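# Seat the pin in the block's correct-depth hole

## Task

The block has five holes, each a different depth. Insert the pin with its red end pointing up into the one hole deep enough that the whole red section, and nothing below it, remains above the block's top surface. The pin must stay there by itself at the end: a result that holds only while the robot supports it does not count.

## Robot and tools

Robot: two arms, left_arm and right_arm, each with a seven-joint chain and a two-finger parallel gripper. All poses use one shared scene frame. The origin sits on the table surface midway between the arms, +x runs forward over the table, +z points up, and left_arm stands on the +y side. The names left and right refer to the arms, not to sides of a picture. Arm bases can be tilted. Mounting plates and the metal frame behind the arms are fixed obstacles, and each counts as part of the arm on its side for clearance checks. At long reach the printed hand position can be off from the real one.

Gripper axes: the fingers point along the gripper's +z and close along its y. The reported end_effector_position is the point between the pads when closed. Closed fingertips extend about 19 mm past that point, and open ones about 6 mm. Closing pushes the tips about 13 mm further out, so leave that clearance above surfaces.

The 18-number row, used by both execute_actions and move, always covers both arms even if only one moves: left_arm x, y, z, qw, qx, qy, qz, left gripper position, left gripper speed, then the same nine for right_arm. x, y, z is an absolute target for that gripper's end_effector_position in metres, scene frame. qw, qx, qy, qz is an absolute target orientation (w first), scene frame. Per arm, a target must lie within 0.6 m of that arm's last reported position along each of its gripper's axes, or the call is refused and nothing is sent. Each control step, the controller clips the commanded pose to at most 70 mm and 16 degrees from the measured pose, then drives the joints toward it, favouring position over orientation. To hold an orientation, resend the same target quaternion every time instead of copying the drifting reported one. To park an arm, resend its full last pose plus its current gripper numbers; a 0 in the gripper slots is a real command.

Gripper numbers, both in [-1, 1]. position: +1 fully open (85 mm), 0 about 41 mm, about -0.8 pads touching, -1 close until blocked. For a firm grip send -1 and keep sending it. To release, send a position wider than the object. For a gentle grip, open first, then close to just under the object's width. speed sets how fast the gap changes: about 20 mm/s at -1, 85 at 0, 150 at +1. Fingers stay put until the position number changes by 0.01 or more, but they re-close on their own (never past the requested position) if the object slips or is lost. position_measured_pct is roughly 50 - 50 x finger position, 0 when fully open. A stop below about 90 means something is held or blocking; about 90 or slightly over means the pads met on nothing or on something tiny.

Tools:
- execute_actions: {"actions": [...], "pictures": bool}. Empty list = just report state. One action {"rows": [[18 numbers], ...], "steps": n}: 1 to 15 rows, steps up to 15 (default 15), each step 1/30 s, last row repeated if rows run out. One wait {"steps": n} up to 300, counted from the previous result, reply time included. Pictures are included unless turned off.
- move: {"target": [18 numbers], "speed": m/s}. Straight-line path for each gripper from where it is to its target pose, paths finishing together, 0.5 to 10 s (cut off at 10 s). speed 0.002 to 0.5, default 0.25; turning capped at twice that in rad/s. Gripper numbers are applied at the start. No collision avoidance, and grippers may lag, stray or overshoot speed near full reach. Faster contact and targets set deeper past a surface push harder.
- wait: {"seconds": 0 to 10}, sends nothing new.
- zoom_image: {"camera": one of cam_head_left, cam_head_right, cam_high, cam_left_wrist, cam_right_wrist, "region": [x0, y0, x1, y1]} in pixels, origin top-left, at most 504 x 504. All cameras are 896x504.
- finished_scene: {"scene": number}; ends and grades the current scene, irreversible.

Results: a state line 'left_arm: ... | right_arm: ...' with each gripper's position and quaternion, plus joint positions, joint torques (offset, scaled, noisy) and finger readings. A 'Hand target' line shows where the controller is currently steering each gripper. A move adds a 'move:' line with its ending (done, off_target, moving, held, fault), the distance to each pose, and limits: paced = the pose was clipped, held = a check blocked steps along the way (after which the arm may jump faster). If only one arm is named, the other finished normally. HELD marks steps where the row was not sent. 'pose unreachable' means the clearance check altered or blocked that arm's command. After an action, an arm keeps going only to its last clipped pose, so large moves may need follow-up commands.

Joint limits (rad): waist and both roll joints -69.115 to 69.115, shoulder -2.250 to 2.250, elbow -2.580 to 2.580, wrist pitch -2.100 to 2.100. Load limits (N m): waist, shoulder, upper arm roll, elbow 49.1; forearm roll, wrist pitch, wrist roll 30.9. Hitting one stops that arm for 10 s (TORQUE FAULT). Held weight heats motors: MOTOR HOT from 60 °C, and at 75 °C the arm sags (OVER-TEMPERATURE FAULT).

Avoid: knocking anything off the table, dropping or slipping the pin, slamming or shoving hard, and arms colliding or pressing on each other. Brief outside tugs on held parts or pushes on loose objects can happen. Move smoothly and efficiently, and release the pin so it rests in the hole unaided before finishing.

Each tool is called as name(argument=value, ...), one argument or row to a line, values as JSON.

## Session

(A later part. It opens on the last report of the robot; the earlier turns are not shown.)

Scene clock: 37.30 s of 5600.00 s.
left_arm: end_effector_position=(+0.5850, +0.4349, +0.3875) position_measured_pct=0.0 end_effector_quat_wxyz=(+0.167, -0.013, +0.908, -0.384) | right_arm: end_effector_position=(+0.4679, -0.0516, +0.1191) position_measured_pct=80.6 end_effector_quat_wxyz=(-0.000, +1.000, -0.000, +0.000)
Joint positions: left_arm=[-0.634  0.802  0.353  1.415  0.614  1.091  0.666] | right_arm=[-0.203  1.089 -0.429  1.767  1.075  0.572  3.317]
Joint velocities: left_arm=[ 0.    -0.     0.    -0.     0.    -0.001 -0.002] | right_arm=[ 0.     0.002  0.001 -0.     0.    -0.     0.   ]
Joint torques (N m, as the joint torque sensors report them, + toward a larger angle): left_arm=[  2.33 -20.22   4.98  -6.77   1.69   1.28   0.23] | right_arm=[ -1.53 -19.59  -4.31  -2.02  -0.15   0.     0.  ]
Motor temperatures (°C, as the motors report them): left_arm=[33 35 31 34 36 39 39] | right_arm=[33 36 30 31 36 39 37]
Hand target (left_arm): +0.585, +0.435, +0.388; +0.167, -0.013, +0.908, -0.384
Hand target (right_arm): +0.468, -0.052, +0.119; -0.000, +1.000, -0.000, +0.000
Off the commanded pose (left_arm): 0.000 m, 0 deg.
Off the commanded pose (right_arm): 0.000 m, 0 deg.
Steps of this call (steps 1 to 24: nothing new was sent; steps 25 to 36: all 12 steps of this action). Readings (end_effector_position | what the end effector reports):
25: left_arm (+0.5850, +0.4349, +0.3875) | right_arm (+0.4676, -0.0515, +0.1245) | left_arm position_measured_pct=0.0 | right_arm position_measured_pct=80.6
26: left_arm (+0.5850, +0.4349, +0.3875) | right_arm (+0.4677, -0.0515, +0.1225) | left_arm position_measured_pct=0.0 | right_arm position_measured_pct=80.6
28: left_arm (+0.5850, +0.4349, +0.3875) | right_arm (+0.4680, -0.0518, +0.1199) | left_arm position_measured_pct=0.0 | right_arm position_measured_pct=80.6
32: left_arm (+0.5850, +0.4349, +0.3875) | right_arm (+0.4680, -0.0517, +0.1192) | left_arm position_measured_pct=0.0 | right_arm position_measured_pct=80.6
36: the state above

Too deep. Next.

move(
  target=[0.585,0.4349,0.3875,0.167,-0.013,0.908,-0.384,1,0,0.4678,-0.0516,0.192,0,1,0,0,-1,-0.3],
  speed=0.1,
)

move(
  target=[0.585,0.4349,0.3875,0.167,-0.013,0.908,-0.384,1,0,0.4658,-0.1116,0.19,0,1,0,0,-1,-0.3],
  speed=0.1,
)

zoom_image(
  camera="cam_right_wrist",
  region=[360,340,480,440],
)

Scene clock: 40.17 s of 5600.00 s.
left_arm: end_effector_position=(+0.5850, +0.4349, +0.3875) position_measured_pct=0.0 end_effector_quat_wxyz=(+0.167, -0.013, +0.908, -0.384) | right_arm: end_effector_position=(+0.4675, -0.0515, +0.1918) position_measured_pct=80.6 end_effector_quat_wxyz=(+0.000, +1.000, +0.000, -0.000)
Joint positions: left_arm=[-0.634  0.802  0.353  1.415  0.614  1.091  0.666] | right_arm=[-0.16   0.945 -0.531  1.798  0.945  0.692  3.418]
Joint velocities: left_arm=[-0.    -0.    -0.    -0.001  0.002 -0.001 -0.   ] | right_arm=[ 0.003 -0.005  0.     0.    -0.001 -0.     0.002]
Joint torques (N m, as the joint torque sensors report them, + toward a larger angle): left_arm=[  2.3  -20.43   5.07  -6.77   1.78   1.26   0.1 ] | right_arm=[ -1.64 -18.96  -4.38  -2.79  -0.21  -0.32  -0.01]
Motor temperatures (°C, as the motors report them): left_arm=[33 35 31 34 36 39 39] | right_arm=[33 36 30 31 36 39 37]
Hand target (left_arm): +0.585, +0.435, +0.388; +0.167, -0.013, +0.908, -0.384
Hand target (right_arm): +0.468, -0.052, +0.192; -0.000, +1.000, +0.000, -0.000
Off the commanded pose (left_arm): 0.000 m, 0 deg.
Off the commanded pose (right_arm): 0.000 m, 0 deg.
move: done

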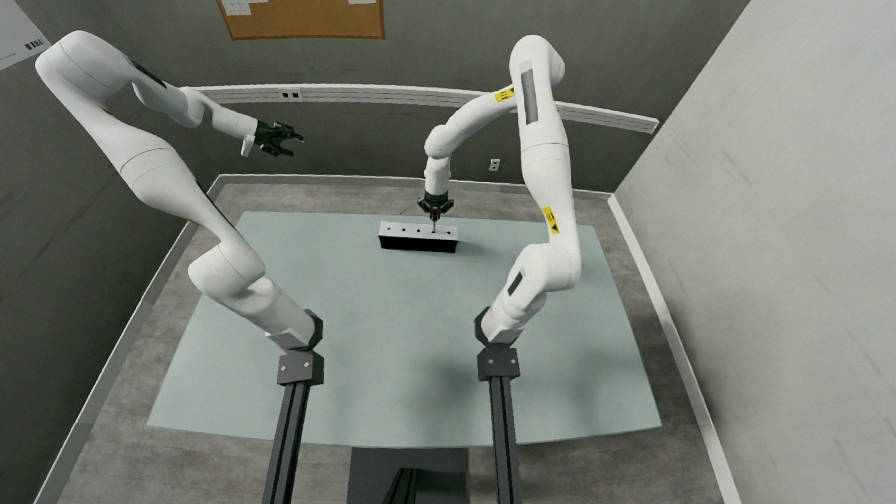

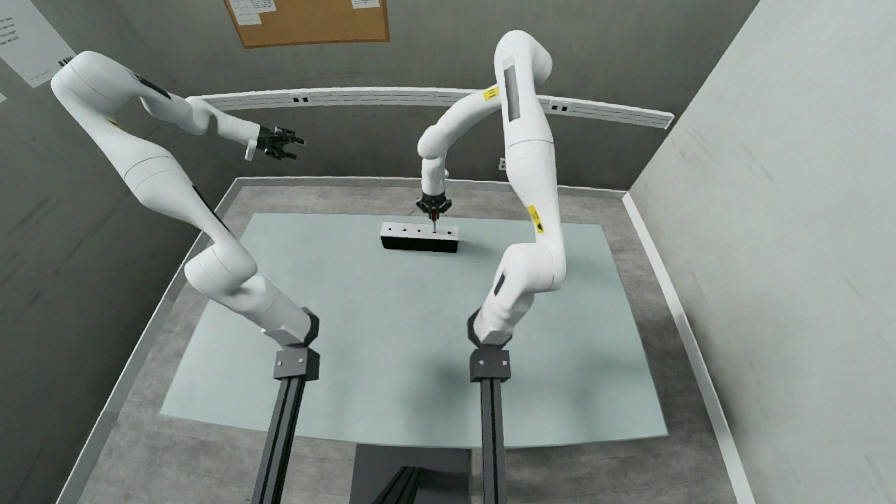

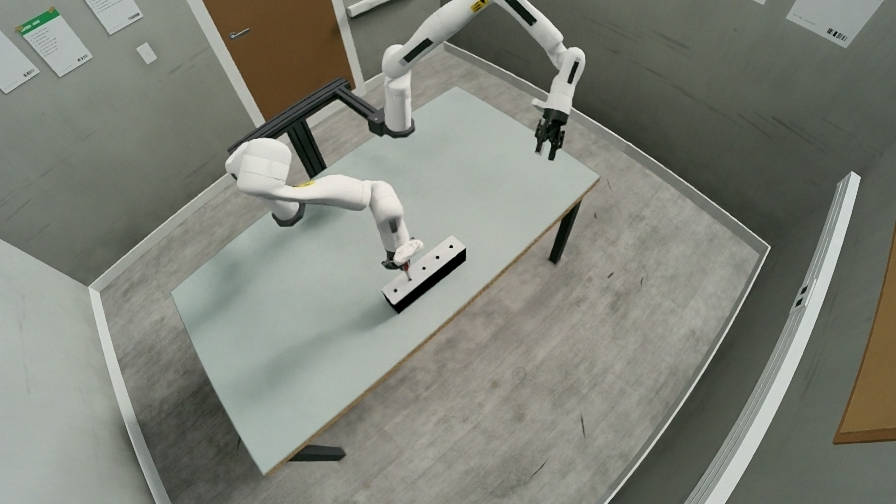

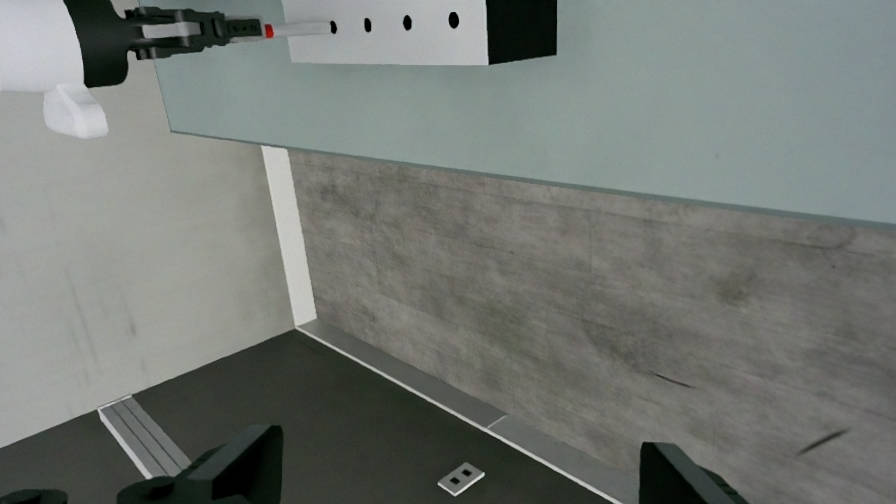

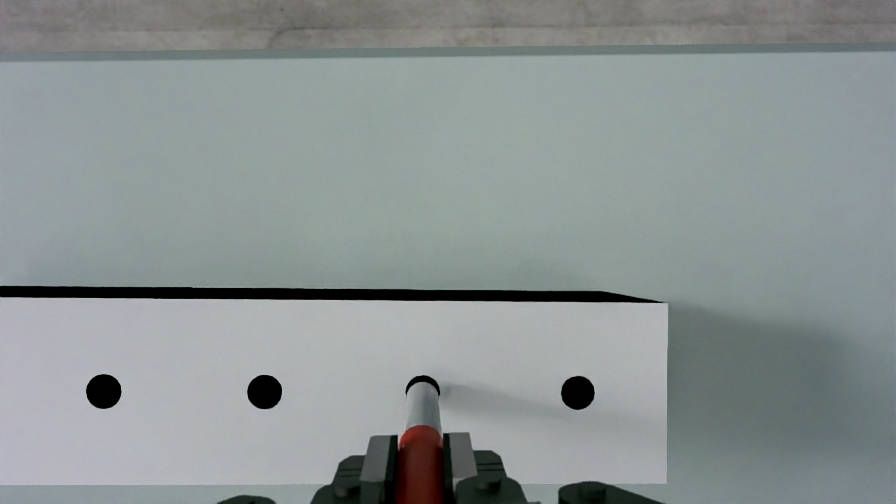

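Scene clock: 41.10 s of 5600.00 s.
left_arm: end_effector_position=(+0.5850, +0.4349, +0.3875) position_measured_pct=0.0 end_effector_quat_wxyz=(+0.167, -0.013, +0.908, -0.384) | right_arm: end_effector_position=(+0.4657, -0.1113, +0.1899) position_measured_pct=80.6 end_effector_quat_wxyz=(+0.000, +1.000, +0.000, +0.000)
Joint positions: left_arm=[-0.634  0.802  0.353  1.415  0.614  1.091  0.666] | right_arm=[-0.044  0.906 -0.51   1.886  0.984  0.629  3.473]
Joint velocities: left_arm=[ 0.    -0.001  0.     0.001 -0.002  0.001  0.001] | right_arm=[ 0.007 -0.004  0.001  0.001 -0.001 -0.001  0.002]
Joint torques (N m, as the joint torque sensors report them, + toward a larger angle): left_arm=[  2.37 -20.44   4.92  -6.91   1.89   1.2    0.12] | right_arm=[ -1.58 -18.1   -4.39  -2.33  -0.42  -0.35   0.07]
Motor temperatures (°C, as the motors report them): left_arm=[33 35 31 34 36 39 39] | right_arm=[33 36 30 31 36 39 37]
Hand target (left_arm): +0.585, +0.435, +0.388; +0.167, -0.013, +0.908, -0.384
Hand target (right_arm): +0.466, -0.112, +0.190; +0.000, +1.000, -0.000, +0.000
Off the commanded pose (left_arm): 0.000 m, 0 deg.
Off the commanded pose (right_arm): 0.000 m, 0 deg.
move: done

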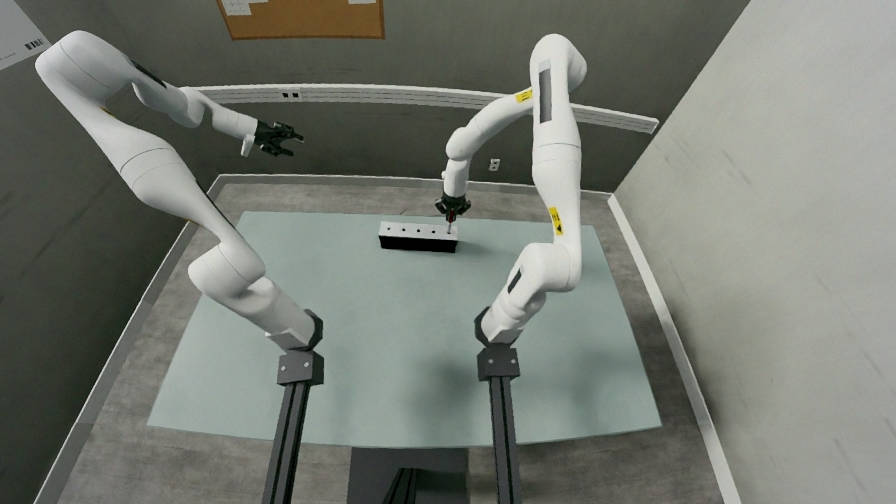

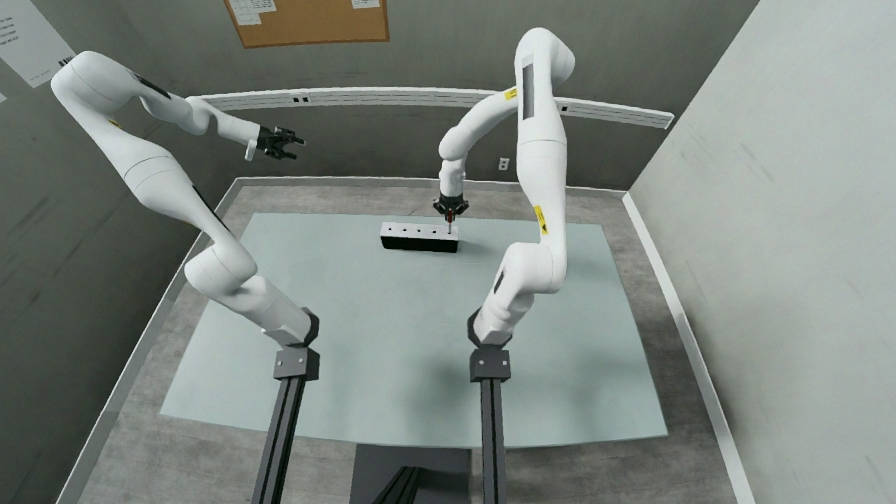

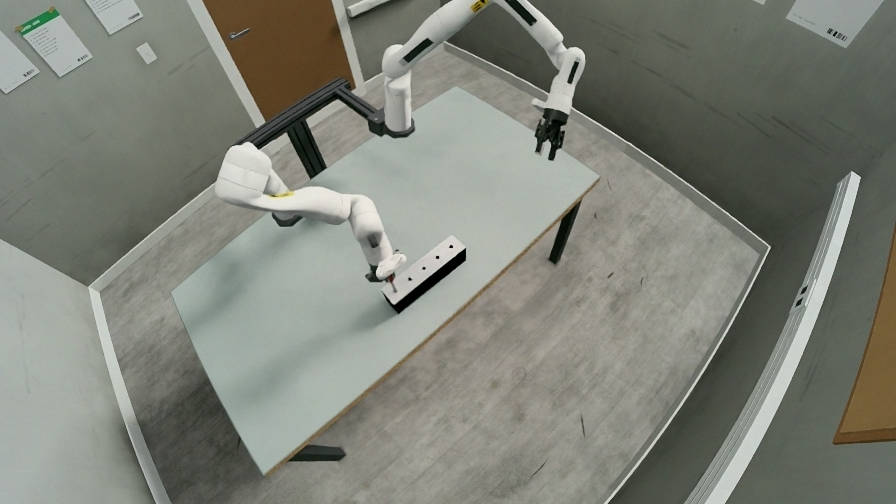

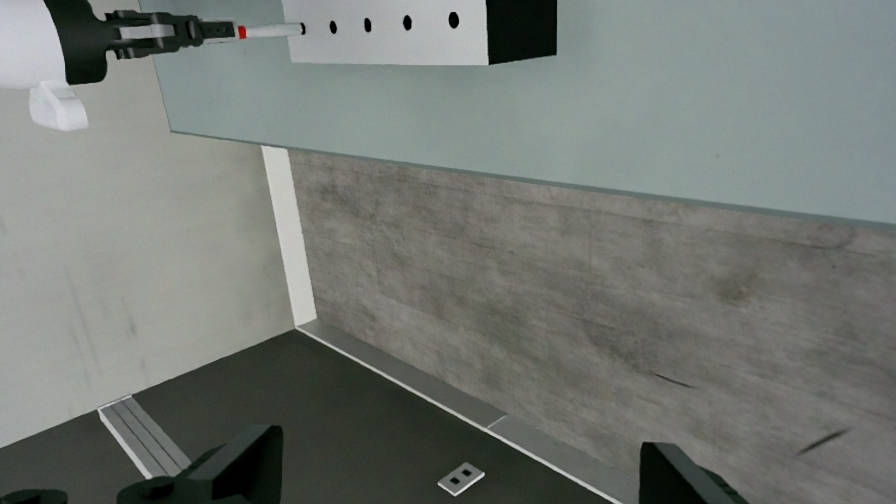

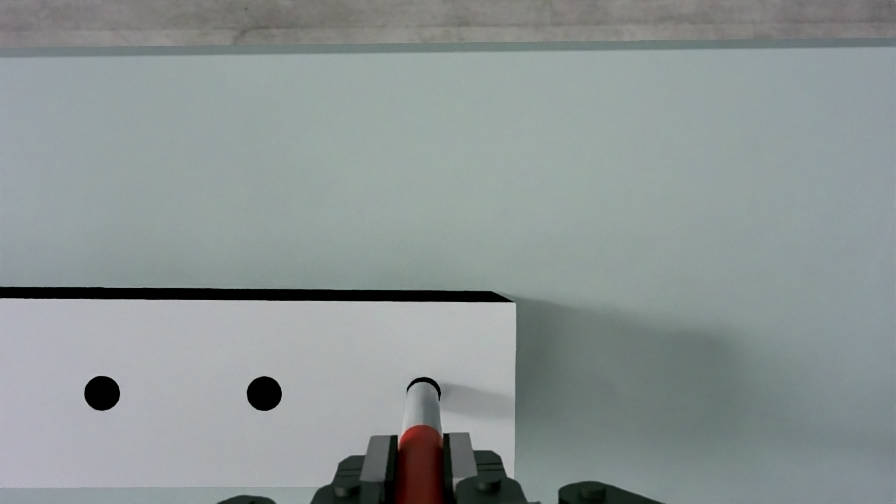

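Region (360, 340, 480, 440) of cam_right_wrist's 896x504 image, scaled by 4.200.

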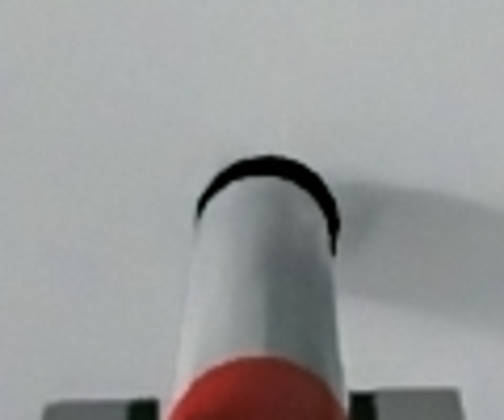

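execute_actions(
  actions=[
    {"rows":[[0.585,0.4349,0.3875,0.167,-0.013,0.908,-0.384,1,0,0.4657,-0.1118,0.179,0,1,0,0,-1,-0.3]],"steps":10},
  ],
  pictures=false,
)

Scene clock: 42.13 s of 5600.00 s.
left_arm: end_effector_position=(+0.5850, +0.4349, +0.3875) position_measured_pct=0.0 end_effector_quat_wxyz=(+0.167, -0.013, +0.908, -0.384) | right_arm: end_effector_position=(+0.4658, -0.1119, +0.1792) position_measured_pct=80.6 end_effector_quat_wxyz=(-0.000, +1.000, -0.000, +0.000)
Joint positions: left_arm=[-0.634  0.802  0.353  1.415  0.614  1.091  0.666] | right_arm=[-0.051  0.927 -0.492  1.884  1.007  0.609  3.455]
Joint velocities: left_arm=[ 0.    -0.001 -0.    -0.     0.     0.    -0.001] | right_arm=[-0.003  0.004  0.001 -0.001  0.003  0.001 -0.003]
Joint torques (N m, as the joint torque sensors report them, + toward a larger angle): left_arm=[  2.48 -20.48   5.03  -6.49   1.78   1.36   0.19] | right_arm=[ -1.24 -18.37  -3.99  -1.75  -0.01  -0.15  -0.27]
Motor temperatures (°C, as the motors report them): left_arm=[33 35 31 34 36 39 39] | right_arm=[33 36 30 31 36 39 37]
Hand target (left_arm): +0.585, +0.435, +0.388; +0.167, -0.013, +0.908, -0.384
Hand target (right_arm): +0.466, -0.112, +0.179; +0.000, +1.000, -0.000, +0.000
Off the commanded pose (left_arm): 0.000 m, 0 deg.
Off the commanded pose (right_arm): 0.000 m, 0 deg.
Steps of this call (steps 1 to 21: nothing new was sent; steps 22 to 31: all 10 steps of this action). Readings (end_effector_position | what the end effector reports):
22: left_arm (+0.5850, +0.4349, +0.3875) | right_arm (+0.4656, -0.1114, +0.1894) | left_arm position_measured_pct=0.0 | right_arm position_measured_pct=80.6
23: left_arm (+0.5850, +0.4349, +0.3875) | right_arm (+0.4654, -0.1109, +0.1868) | left_arm position_measured_pct=0.0 | right_arm position_measured_pct=80.6
25: left_arm (+0.5850, +0.4349, +0.3875) | right_arm (+0.4658, -0.1119, +0.1812) | left_arm position_measured_pct=0.0 | right_arm position_measured_pct=80.6
29: left_arm (+0.5850, +0.4349, +0.3875) | right_arm (+0.4659, -0.1119, +0.1794) | left_arm position_measured_pct=0.0 | right_arm position_measured_pct=80.6
31: the state above

execute_actions(
  actions=[
    {"rows":[[0.585,0.4349,0.3875,0.167,-0.013,0.908,-0.384,1,0,0.4657,-0.1118,0.167,0,1,0,0,-1,-0.3]],"steps":10},
  ],
  pictures=false,
)

Scene clock: 43.40 s of 5600.00 s.
left_arm: end_effector_position=(+0.5850, +0.4349, +0.3875) position_measured_pct=0.0 end_effector_quat_wxyz=(+0.167, -0.013, +0.908, -0.384) | right_arm: end_effector_position=(+0.4658, -0.1119, +0.1672) position_measured_pct=80.6 end_effector_quat_wxyz=(-0.000, +1.000, -0.000, +0.000)
Joint positions: left_arm=[-0.634  0.802  0.353  1.415  0.614  1.091  0.666] | right_arm=[-0.061  0.951 -0.472  1.881  1.033  0.587  3.433]
Joint velocities: left_arm=[ 0.     0.     0.     0.    -0.003 -0.001 -0.002] | right_arm=[-0.003  0.006  0.004 -0.001  0.003 -0.002 -0.003]
Joint torques (N m, as the joint torque sensors report them, + toward a larger angle): left_arm=[  2.26 -20.59   5.24  -6.8    1.93   1.35  -0.07] | right_arm=[ -0.87 -18.55  -4.22  -1.7   -0.09  -0.25   0.28]
Motor temperatures (°C, as the motors report them): left_arm=[33 35 31 34 36 39 39] | right_arm=[33 36 30 31 36 39 37]
Hand target (left_arm): +0.585, +0.435, +0.388; +0.167, -0.013, +0.908, -0.384
Hand target (right_arm): +0.466, -0.112, +0.167; +0.000, +1.000, -0.000, +0.000
Off the commanded pose (left_arm): 0.000 m, 0 deg.
Off the commanded pose (right_arm): 0.000 m, 0 deg.
Steps of this call (steps 1 to 28: nothing new was sent; steps 29 to 38: all 10 steps of this action). Readings (end_effector_position | what the end effector reports):
29: left_arm (+0.5850, +0.4349, +0.3875) | right_arm (+0.4656, -0.1117, +0.1785) | left_arm position_measured_pct=0.0 | right_arm position_measured_pct=80.6
30: left_arm (+0.5850, +0.4349, +0.3875) | right_arm (+0.4653, -0.1113, +0.1757) | left_arm position_measured_pct=0.0 | right_arm position_measured_pct=80.6
32: left_arm (+0.5850, +0.4349, +0.3875) | right_arm (+0.4658, -0.1119, +0.1695) | left_arm position_measured_pct=0.0 | right_arm position_measured_pct=80.6
36: left_arm (+0.5850, +0.4349, +0.3875) | right_arm (+0.4659, -0.1119, +0.1674) | left_arm position_measured_pct=0.0 | right_arm position_measured_pct=80.6
38: the state above

execute_actions(
  actions=[
    {"rows":[[0.585,0.4349,0.3875,0.167,-0.013,0.908,-0.384,1,0,0.4657,-0.1118,0.156,0,1,0,0,-1,-0.3]],"steps":10},
  ],
  pictures=false,
)

Scene clock: 45.10 s of 5600.00 s.
left_arm: end_effector_position=(+0.5850, +0.4349, +0.3875) position_measured_pct=0.0 end_effector_quat_wxyz=(+0.167, -0.013, +0.908, -0.384) | right_arm: end_effector_position=(+0.4658, -0.1119, +0.1562) position_measured_pct=80.6 end_effector_quat_wxyz=(-0.000, +1.000, -0.000, +0.000)
Joint positions: left_arm=[-0.634  0.802  0.353  1.415  0.614  1.091  0.666] | right_arm=[-0.069  0.974 -0.454  1.876  1.057  0.568  3.414]
Joint velocities: left_arm=[-0.     0.001  0.     0.    -0.    -0.001 -0.001] | right_arm=[-0.001  0.005  0.003 -0.001  0.003 -0.001 -0.002]
Joint torques (N m, as the joint torque sensors report them, + toward a larger angle): left_arm=[  2.49 -20.57   4.96  -6.8    1.69   1.27   0.08] | right_arm=[ -1.39 -19.41  -4.21  -1.86  -0.22  -0.06   0.16]
Motor temperatures (°C, as the motors report them): left_arm=[33 35 31 34 36 39 39] | right_arm=[33 36 30 31 36 39 37]
Hand target (left_arm): +0.585, +0.435, +0.388; +0.167, -0.013, +0.908, -0.384
Hand target (right_arm): +0.466, -0.112, +0.156; +0.000, +1.000, -0.000, +0.000
Off the commanded pose (left_arm): 0.000 m, 0 deg.
Off the commanded pose (right_arm): 0.000 m, 0 deg.
Steps of this call (steps 1 to 41: nothing new was sent; steps 42 to 51: all 10 steps of this action). Readings (end_effector_position | what the end effector reports):
42: left_arm (+0.5850, +0.4349, +0.3875) | right_arm (+0.4656, -0.1117, +0.1665) | left_arm position_measured_pct=0.0 | right_arm position_measured_pct=80.6
43: left_arm (+0.5850, +0.4349, +0.3875) | right_arm (+0.4653, -0.1113, +0.1638) | left_arm position_measured_pct=0.0 | right_arm position_measured_pct=80.6
45: left_arm (+0.5850, +0.4349, +0.3875) | right_arm (+0.4658, -0.1119, +0.1582) | left_arm position_measured_pct=0.0 | right_arm position_measured_pct=80.6
49: left_arm (+0.5850, +0.4349, +0.3875) | right_arm (+0.4659, -0.1119, +0.1564) | left_arm position_measured_pct=0.0 | right_arm position_measured_pct=80.6
51: the state above

execute_actions(
  actions=[
    {"rows":[[0.585,0.4349,0.3875,0.167,-0.013,0.908,-0.384,1,0,0.4657,-0.1118,0.144,0,1,0,0,-1,-0.3]],"steps":10},
  ],
  pictures=false,
)

Scene clock: 46.37 s of 5600.00 s.
left_arm: end_effector_position=(+0.5850, +0.4349, +0.3875) position_measured_pct=0.0 end_effector_quat_wxyz=(+0.167, -0.013, +0.908, -0.384) | right_arm: end_effector_position=(+0.4659, -0.1119, +0.1442) position_measured_pct=80.6 end_effector_quat_wxyz=(-0.000, +1.000, -0.000, +0.000)
Joint positions: left_arm=[-0.634  0.802  0.353  1.415  0.614  1.091  0.666] | right_arm=[-0.079  0.998 -0.434  1.871  1.083  0.547  3.393]
Joint velocities: left_arm=[-0.     0.    -0.    -0.001 -0.001 -0.     0.001] | right_arm=[-0.004  0.007  0.004 -0.001  0.003  0.001 -0.002]
Joint torques (N m, as the joint torque sensors report them, + toward a larger angle): left_arm=[  2.27 -20.47   5.12  -6.77   1.71   1.18   0.19] | right_arm=[ -1.83 -19.22  -3.55  -1.43   0.09  -0.07   0.16]
Motor temperatures (°C, as the motors report them): left_arm=[33 35 31 34 36 39 39] | right_arm=[33 36 30 31 36 39 37]
Hand target (left_arm): +0.585, +0.435, +0.388; +0.167, -0.013, +0.908, -0.384
Hand target (right_arm): +0.466, -0.112, +0.144; +0.000, +1.000, -0.000, +0.000
Off the commanded pose (left_arm): 0.000 m, 0 deg.
Off the commanded pose (right_arm): 0.000 m, 0 deg.
Steps of this call (steps 1 to 28: nothing new was sent; steps 29 to 38: all 10 steps of this action). Readings (end_effector_position | what the end effector reports):
29: left_arm (+0.5850, +0.4349, +0.3875) | right_arm (+0.4656, -0.1117, +0.1555) | left_arm position_measured_pct=0.0 | right_arm position_measured_pct=80.6
30: left_arm (+0.5850, +0.4349, +0.3875) | right_arm (+0.4653, -0.1113, +0.1528) | left_arm position_measured_pct=0.0 | right_arm position_measured_pct=80.6
32: left_arm (+0.5850, +0.4349, +0.3875) | right_arm (+0.4658, -0.1119, +0.1466) | left_arm position_measured_pct=0.0 | right_arm position_measured_pct=80.6
36: left_arm (+0.5850, +0.4349, +0.3875) | right_arm (+0.4659, -0.1119, +0.1445) | left_arm position_measured_pct=0.0 | right_arm position_measured_pct=80.6
38: the state above

execute_actions(
  actions=[
    {"rows":[[0.585,0.4349,0.3875,0.167,-0.013,0.908,-0.384,1,0,0.4657,-0.1118,0.133,0,1,0,0,-1,-0.3]],"steps":10},
  ],
  pictures=false,
)

Scene clock: 48.50 s of 5600.00 s.
left_arm: end_effector_position=(+0.5850, +0.4349, +0.3875) position_measured_pct=0.0 end_effector_quat_wxyz=(+0.167, -0.013, +0.908, -0.384) | right_arm: end_effector_position=(+0.4659, -0.1119, +0.1332) position_measured_pct=80.6 end_effector_quat_wxyz=(-0.000, +1.000, -0.000, +0.000)
Joint positions: left_arm=[-0.634  0.802  0.353  1.415  0.614  1.091  0.666] | right_arm=[-0.087  1.021 -0.416  1.864  1.107  0.528  3.373]
Joint velocities: left_arm=[-0.     0.003 -0.    -0.    -0.001 -0.     0.002] | right_arm=[-0.003  0.006  0.002 -0.001  0.003 -0.001 -0.002]
Joint torques (N m, as the joint torque sensors report them, + toward a larger angle): left_arm=[  2.14 -20.33   5.04  -6.66   1.87   1.29   0.04] | right_arm=[ -1.35 -18.82  -3.91  -1.37   0.1   -0.16  -0.34]
Motor temperatures (°C, as the motors report them): left_arm=[33 35 31 34 36 39 39] | right_arm=[33 36 30 31 36 39 37]
Hand target (left_arm): +0.585, +0.435, +0.388; +0.167, -0.013, +0.908, -0.384
Hand target (right_arm): +0.466, -0.112, +0.133; +0.000, +1.000, -0.000, +0.000
Off the commanded pose (left_arm): 0.000 m, 0 deg.
Off the commanded pose (right_arm): 0.000 m, 0 deg.
Steps of this call (steps 1 to 54: nothing new was sent; steps 55 to 64: all 10 steps of this action). Readings (end_effector_position | what the end effector reports):
55: left_arm (+0.5850, +0.4349, +0.3875) | right_arm (+0.4656, -0.1117, +0.1435) | left_arm position_measured_pct=0.0 | right_arm position_measured_pct=80.6
56: left_arm (+0.5850, +0.4349, +0.3875) | right_arm (+0.4654, -0.1114, +0.1408) | left_arm position_measured_pct=0.0 | right_arm position_measured_pct=80.6
58: left_arm (+0.5850, +0.4349, +0.3875) | right_arm (+0.4659, -0.1119, +0.1352) | left_arm position_measured_pct=0.0 | right_arm position_measured_pct=80.6
62: left_arm (+0.5850, +0.4349, +0.3875) | right_arm (+0.4660, -0.1119, +0.1334) | left_arm position_measured_pct=0.0 | right_arm position_measured_pct=80.6
64: the state above

execute_actions(
  actions=[
    {"rows":[[0.585,0.4349,0.3875,0.167,-0.013,0.908,-0.384,1,0,0.4657,-0.1118,0.125,0,1,0,0,-1,-0.3]],"steps":10},
  ],
  pictures=false,
)

Scene clock: 49.73 s of 5600.00 s.
left_arm: end_effector_position=(+0.5850, +0.4349, +0.3875) position_measured_pct=0.0 end_effector_quat_wxyz=(+0.167, -0.013, +0.908, -0.384) | right_arm: end_effector_position=(+0.4664, -0.1116, +0.1282) position_measured_pct=80.6 end_effector_quat_wxyz=(+0.000, +1.000, +0.000, +0.002)
Joint positions: left_arm=[-0.634  0.802  0.353  1.415  0.614  1.091  0.666] | right_arm=[-0.094  1.031 -0.405  1.862  1.122  0.517  3.358]
Joint velocities: left_arm=[ 0.     0.002 -0.    -0.001  0.003 -0.    -0.   ] | right_arm=[-0.002 -0.001  0.002  0.     0.002 -0.003 -0.002]
Joint torques (N m, as the joint torque sensors report them, + toward a larger angle): left_arm=[  2.   -20.48   5.    -6.62   1.77   1.31   0.02] | right_arm=[ -0.73 -13.11  -2.43  -4.12   1.09  -1.26  -0.28]
Motor temperatures (°C, as the motors report them): left_arm=[33 36 31 34 36 39 39] | right_arm=[33 36 30 31 36 39 37]
Hand target (left_arm): +0.585, +0.435, +0.388; +0.167, -0.013, +0.908, -0.384
Hand target (right_arm): +0.466, -0.112, +0.125; +0.000, +1.000, -0.000, +0.000
Off the commanded pose (left_arm): 0.000 m, 0 deg.
Off the commanded pose (right_arm): 0.003 m, 0 deg.
Steps of this call (steps 1 to 27: nothing new was sent; steps 28 to 37: all 10 steps of this action). Readings (end_effector_position | what the end effector reports):
28: left_arm (+0.5850, +0.4349, +0.3875) | right_arm (+0.4656, -0.1117, +0.1325) | left_arm position_measured_pct=0.0 | right_arm position_measured_pct=80.6
29: left_arm (+0.5850, +0.4349, +0.3875) | right_arm (+0.4655, -0.1114, +0.1302) | left_arm position_measured_pct=0.0 | right_arm position_measured_pct=80.6
31: left_arm (+0.5850, +0.4349, +0.3875) | right_arm (+0.4664, -0.1116, +0.1282) | left_arm position_measured_pct=0.0 | right_arm position_measured_pct=80.6
35: left_arm (+0.5850, +0.4349, +0.3875) | right_arm (+0.4664, -0.1116, +0.1282) | left_arm position_measured_pct=0.0 | right_arm position_measured_pct=80.6
37: the state above

move(
  target=[0.585,0.4349,0.3875,0.167,-0.013,0.908,-0.384,1,0,0.4657,-0.1118,0.192,0,1,0,0,-1,-0.3],
  speed=0.1,
)

move(
  target=[0.585,0.4349,0.3875,0.167,-0.013,0.908,-0.384,1,0,0.4718,0.0684,0.19,0,1,0,0,-1,-0.3],
  speed=0.15,
)

zoom_image(
  camera="cam_right_wrist",
  region=[360,340,480,440],
)

Scene clock: 53.23 s of 5600.00 s.
left_arm: end_effector_position=(+0.5850, +0.4349, +0.3875) position_measured_pct=0.0 end_effector_quat_wxyz=(+0.167, -0.013, +0.908, -0.384) | right_arm: end_effector_position=(+0.4654, -0.1117, +0.1918) position_measured_pct=80.6 end_effector_quat_wxyz=(-0.000, +1.000, +0.000, -0.000)
Joint positions: left_arm=[-0.634  0.802  0.353  1.415  0.614  1.091  0.666] | right_arm=[-0.043  0.901 -0.512  1.887  0.977  0.632  3.479]
Joint velocities: left_arm=[-0.    -0.     0.    -0.001 -0.001  0.     0.   ] | right_arm=[ 0.003 -0.004 -0.001  0.    -0.001 -0.001  0.002]
Joint torques (N m, as the joint torque sensors report them, + toward a larger angle): left_arm=[  2.3  -20.38   5.02  -6.66   1.73   1.35   0.04] | right_arm=[ -1.41 -17.87  -4.    -2.32  -0.1   -0.52   0.41]
Motor temperatures (°C, as the motors report them): left_arm=[33 36 31 34 36 39 39] | right_arm=[33 36 30 31 36 39 37]
Hand target (left_arm): +0.585, +0.435, +0.388; +0.167, -0.013, +0.908, -0.384
Hand target (right_arm): +0.466, -0.112, +0.192; -0.000, +1.000, +0.000, -0.000
Off the commanded pose (left_arm): 0.000 m, 0 deg.
Off the commanded pose (right_arm): 0.000 m, 0 deg.
move: done

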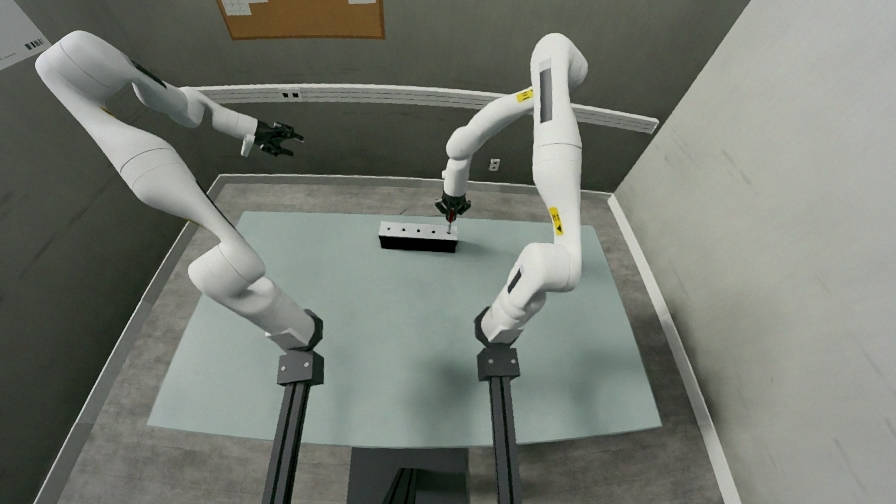

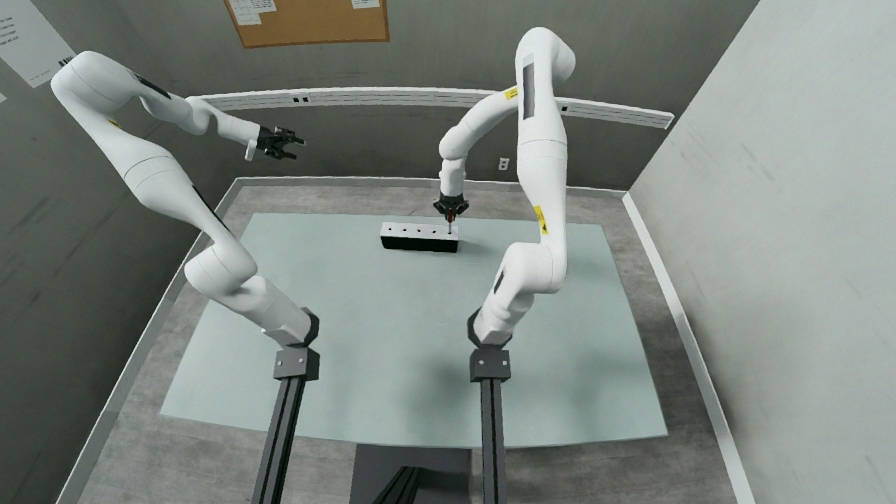

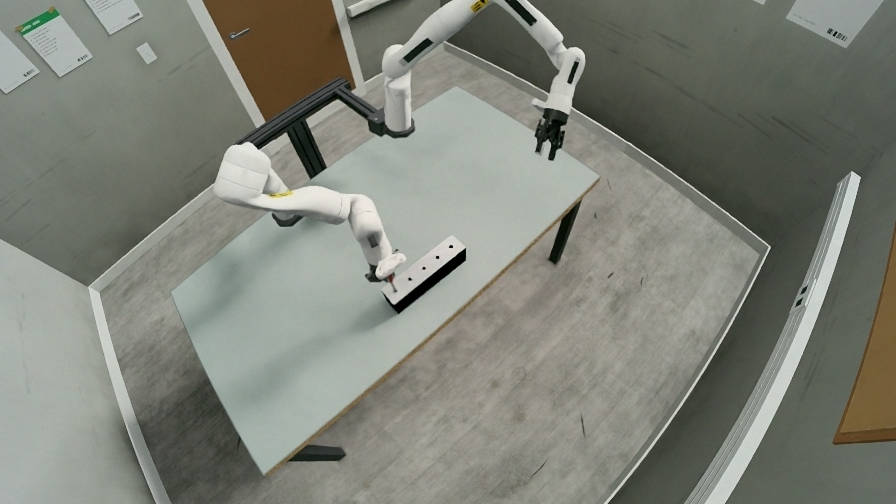

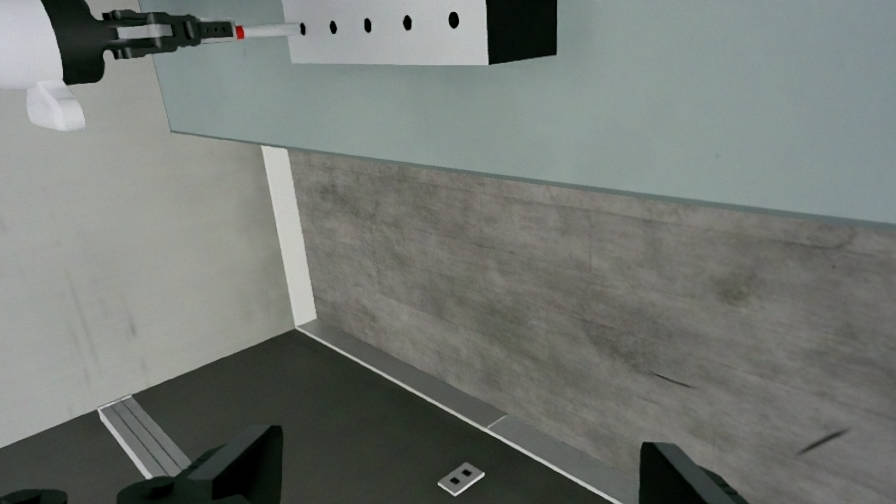

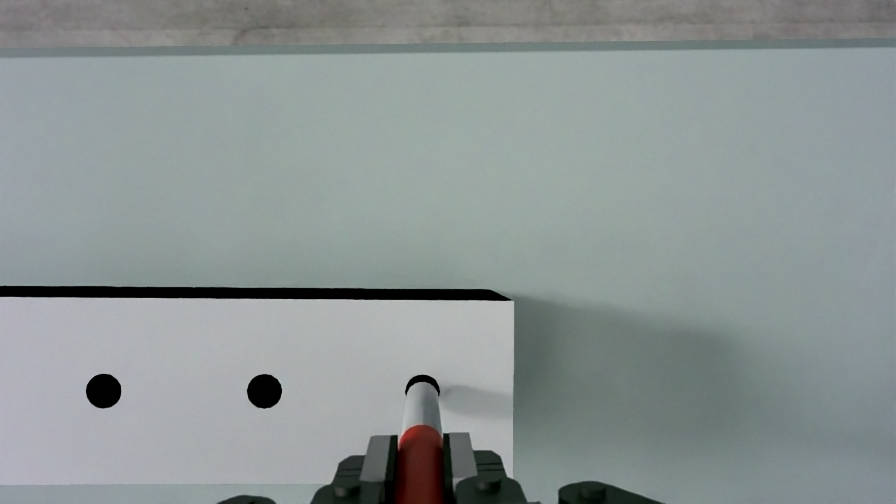

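Scene clock: 54.80 s of 5600.00 s.
left_arm: end_effector_position=(+0.5850, +0.4349, +0.3875) position_measured_pct=0.0 end_effector_quat_wxyz=(+0.167, -0.013, +0.908, -0.384) | right_arm: end_effector_position=(+0.4722, +0.0680, +0.1904) position_measured_pct=80.6 end_effector_quat_wxyz=(-0.000, +1.000, -0.000, -0.000)
Joint positions: left_arm=[-0.634  0.802  0.353  1.415  0.614  1.091  0.666] | right_arm=[-0.372  1.059 -0.564  1.545  0.871  0.838  3.368]
Joint velocities: left_arm=[0.    0.    0.    0.    0.001 0.001 0.   ] | right_arm=[-0.006  0.006 -0.001 -0.003 -0.     0.002 -0.001]
Joint torques (N m, as the joint torque sensors report them, + toward a larger angle): left_arm=[  2.06 -20.35   4.99  -6.83   1.86   1.1    0.03] | right_arm=[ -2.2  -21.22  -4.72  -3.92  -0.14  -0.35   0.14]
Motor temperatures (°C, as the motors report them): left_arm=[33 36 31 34 36 39 39] | right_arm=[33 36 30 31 36 39 37]
Hand target (left_arm): +0.585, +0.435, +0.388; +0.167, -0.013, +0.908, -0.384
Hand target (right_arm): +0.472, +0.068, +0.190; -0.000, +1.000, +0.000, -0.001
Off the commanded pose (left_arm): 0.000 m, 0 deg.
Off the commanded pose (right_arm): 0.001 m, 0 deg.
move: done

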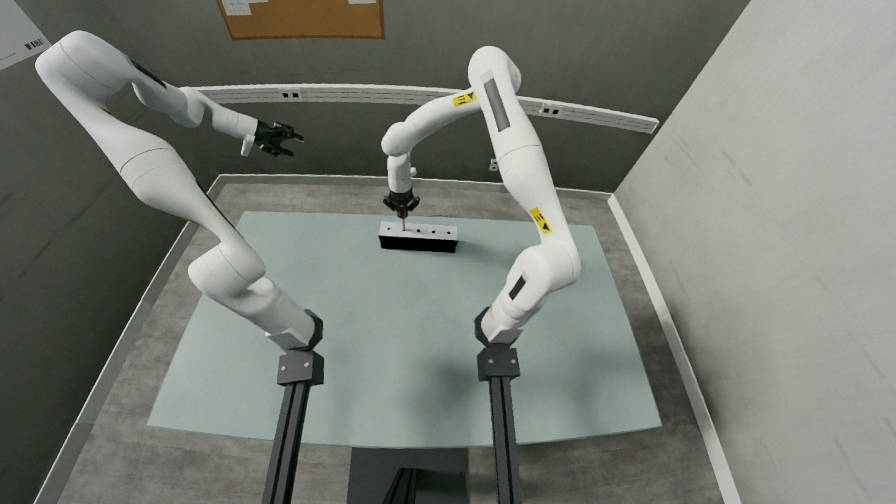

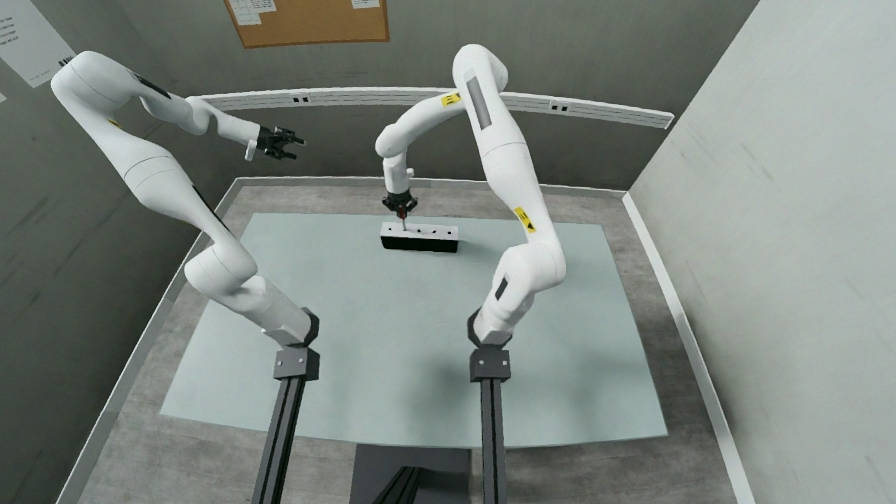

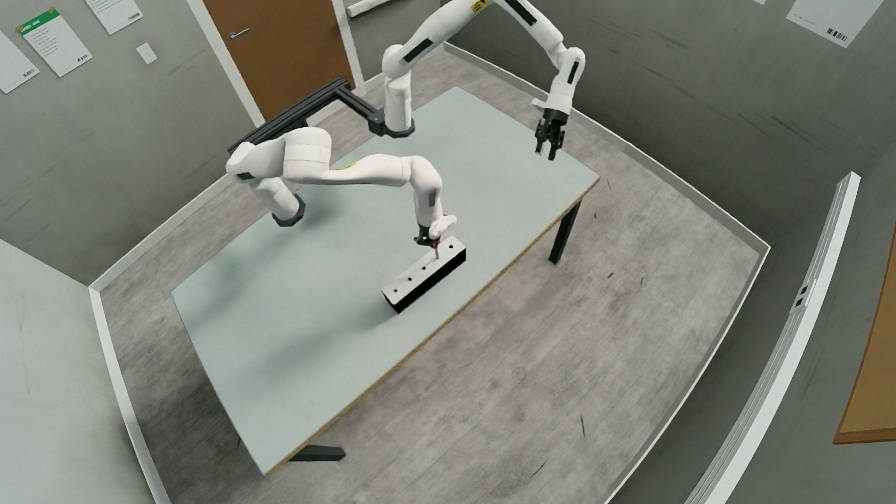

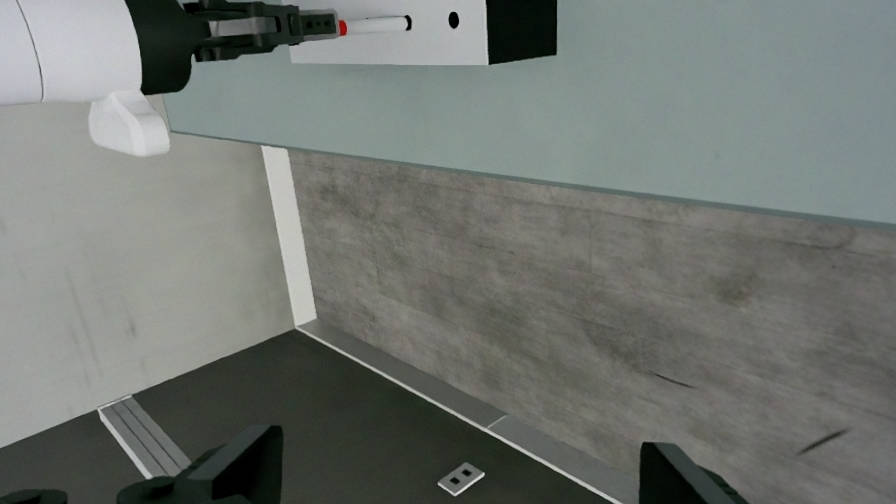

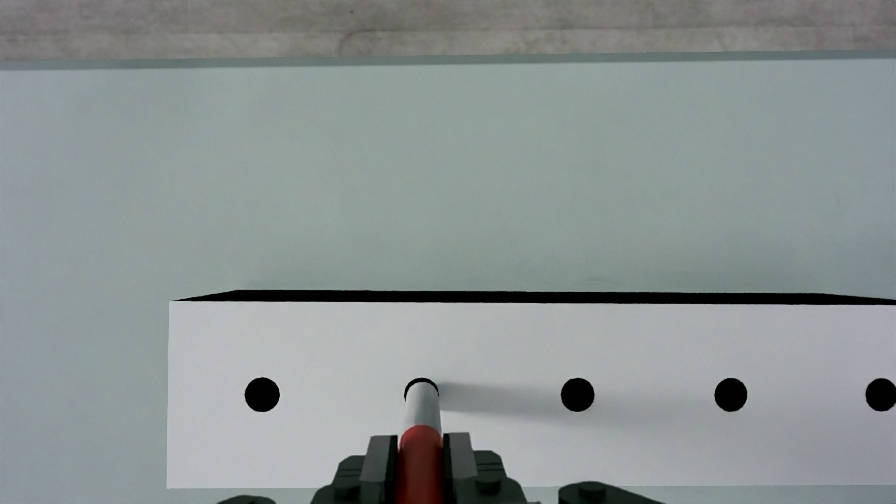

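Region (360, 340, 480, 440) of cam_right_wrist's 896x504 image, scaled by 4.200.

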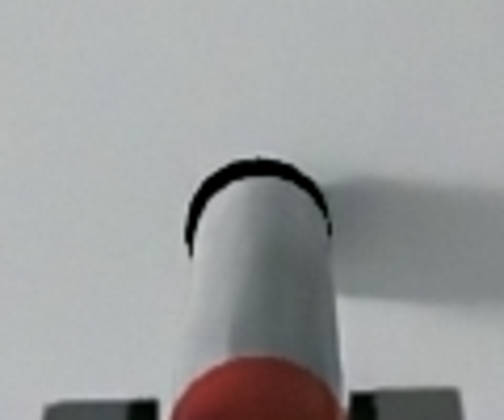

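execute_actions(
  actions=[
    {"rows":[[0.585,0.4349,0.3875,0.167,-0.013,0.908,-0.384,1,0,0.4718,0.0684,0.179,0,1,0,0,-1,-0.3]],"steps":10},
  ],
  pictures=false,
)

Scene clock: 56.03 s of 5600.00 s.
left_arm: end_effector_position=(+0.5850, +0.4349, +0.3875) position_measured_pct=0.0 end_effector_quat_wxyz=(+0.167, -0.013, +0.908, -0.384) | right_arm: end_effector_position=(+0.4719, +0.0683, +0.1791) position_measured_pct=80.6 end_effector_quat_wxyz=(+0.000, +1.000, -0.000, +0.000)
Joint positions: left_arm=[-0.634  0.802  0.353  1.415  0.614  1.091  0.666] | right_arm=[-0.376  1.078 -0.552  1.543  0.886  0.82   3.358]
Joint velocities: left_arm=[-0.    -0.001 -0.    -0.     0.     0.001  0.001] | right_arm=[-0.002  0.006  0.002 -0.001  0.001 -0.001 -0.   ]
Joint torques (N m, as the joint torque sensors report them, + toward a larger angle): left_arm=[  2.3  -20.47   4.98  -6.63   1.77   1.19  -0.02] | right_arm=[ -2.1  -22.22  -4.79  -3.76  -0.12  -0.17   0.18]
Motor temperatures (°C, as the motors report them): left_arm=[33 36 31 34 36 39 39] | right_arm=[33 36 30 31 36 39 37]
Hand target (left_arm): +0.585, +0.435, +0.388; +0.167, -0.013, +0.908, -0.384
Hand target (right_arm): +0.472, +0.068, +0.179; +0.000, +1.000, -0.000, +0.000
Off the commanded pose (left_arm): 0.000 m, 0 deg.
Off the commanded pose (right_arm): 0.000 m, 0 deg.
Steps of this call (steps 1 to 27: nothing new was sent; steps 28 to 37: all 10 steps of this action). Readings (end_effector_position | what the end effector reports):
28: left_arm (+0.5850, +0.4349, +0.3875) | right_arm (+0.4717, +0.0684, +0.1895) | left_arm position_measured_pct=0.0 | right_arm position_measured_pct=80.6
29: left_arm (+0.5850, +0.4349, +0.3875) | right_arm (+0.4715, +0.0689, +0.1868) | left_arm position_measured_pct=0.0 | right_arm position_measured_pct=80.6
31: left_arm (+0.5850, +0.4349, +0.3875) | right_arm (+0.4720, +0.0682, +0.1811) | left_arm position_measured_pct=0.0 | right_arm position_measured_pct=80.6
35: left_arm (+0.5850, +0.4349, +0.3875) | right_arm (+0.4720, +0.0683, +0.1793) | left_arm position_measured_pct=0.0 | right_arm position_measured_pct=80.6
37: the state above


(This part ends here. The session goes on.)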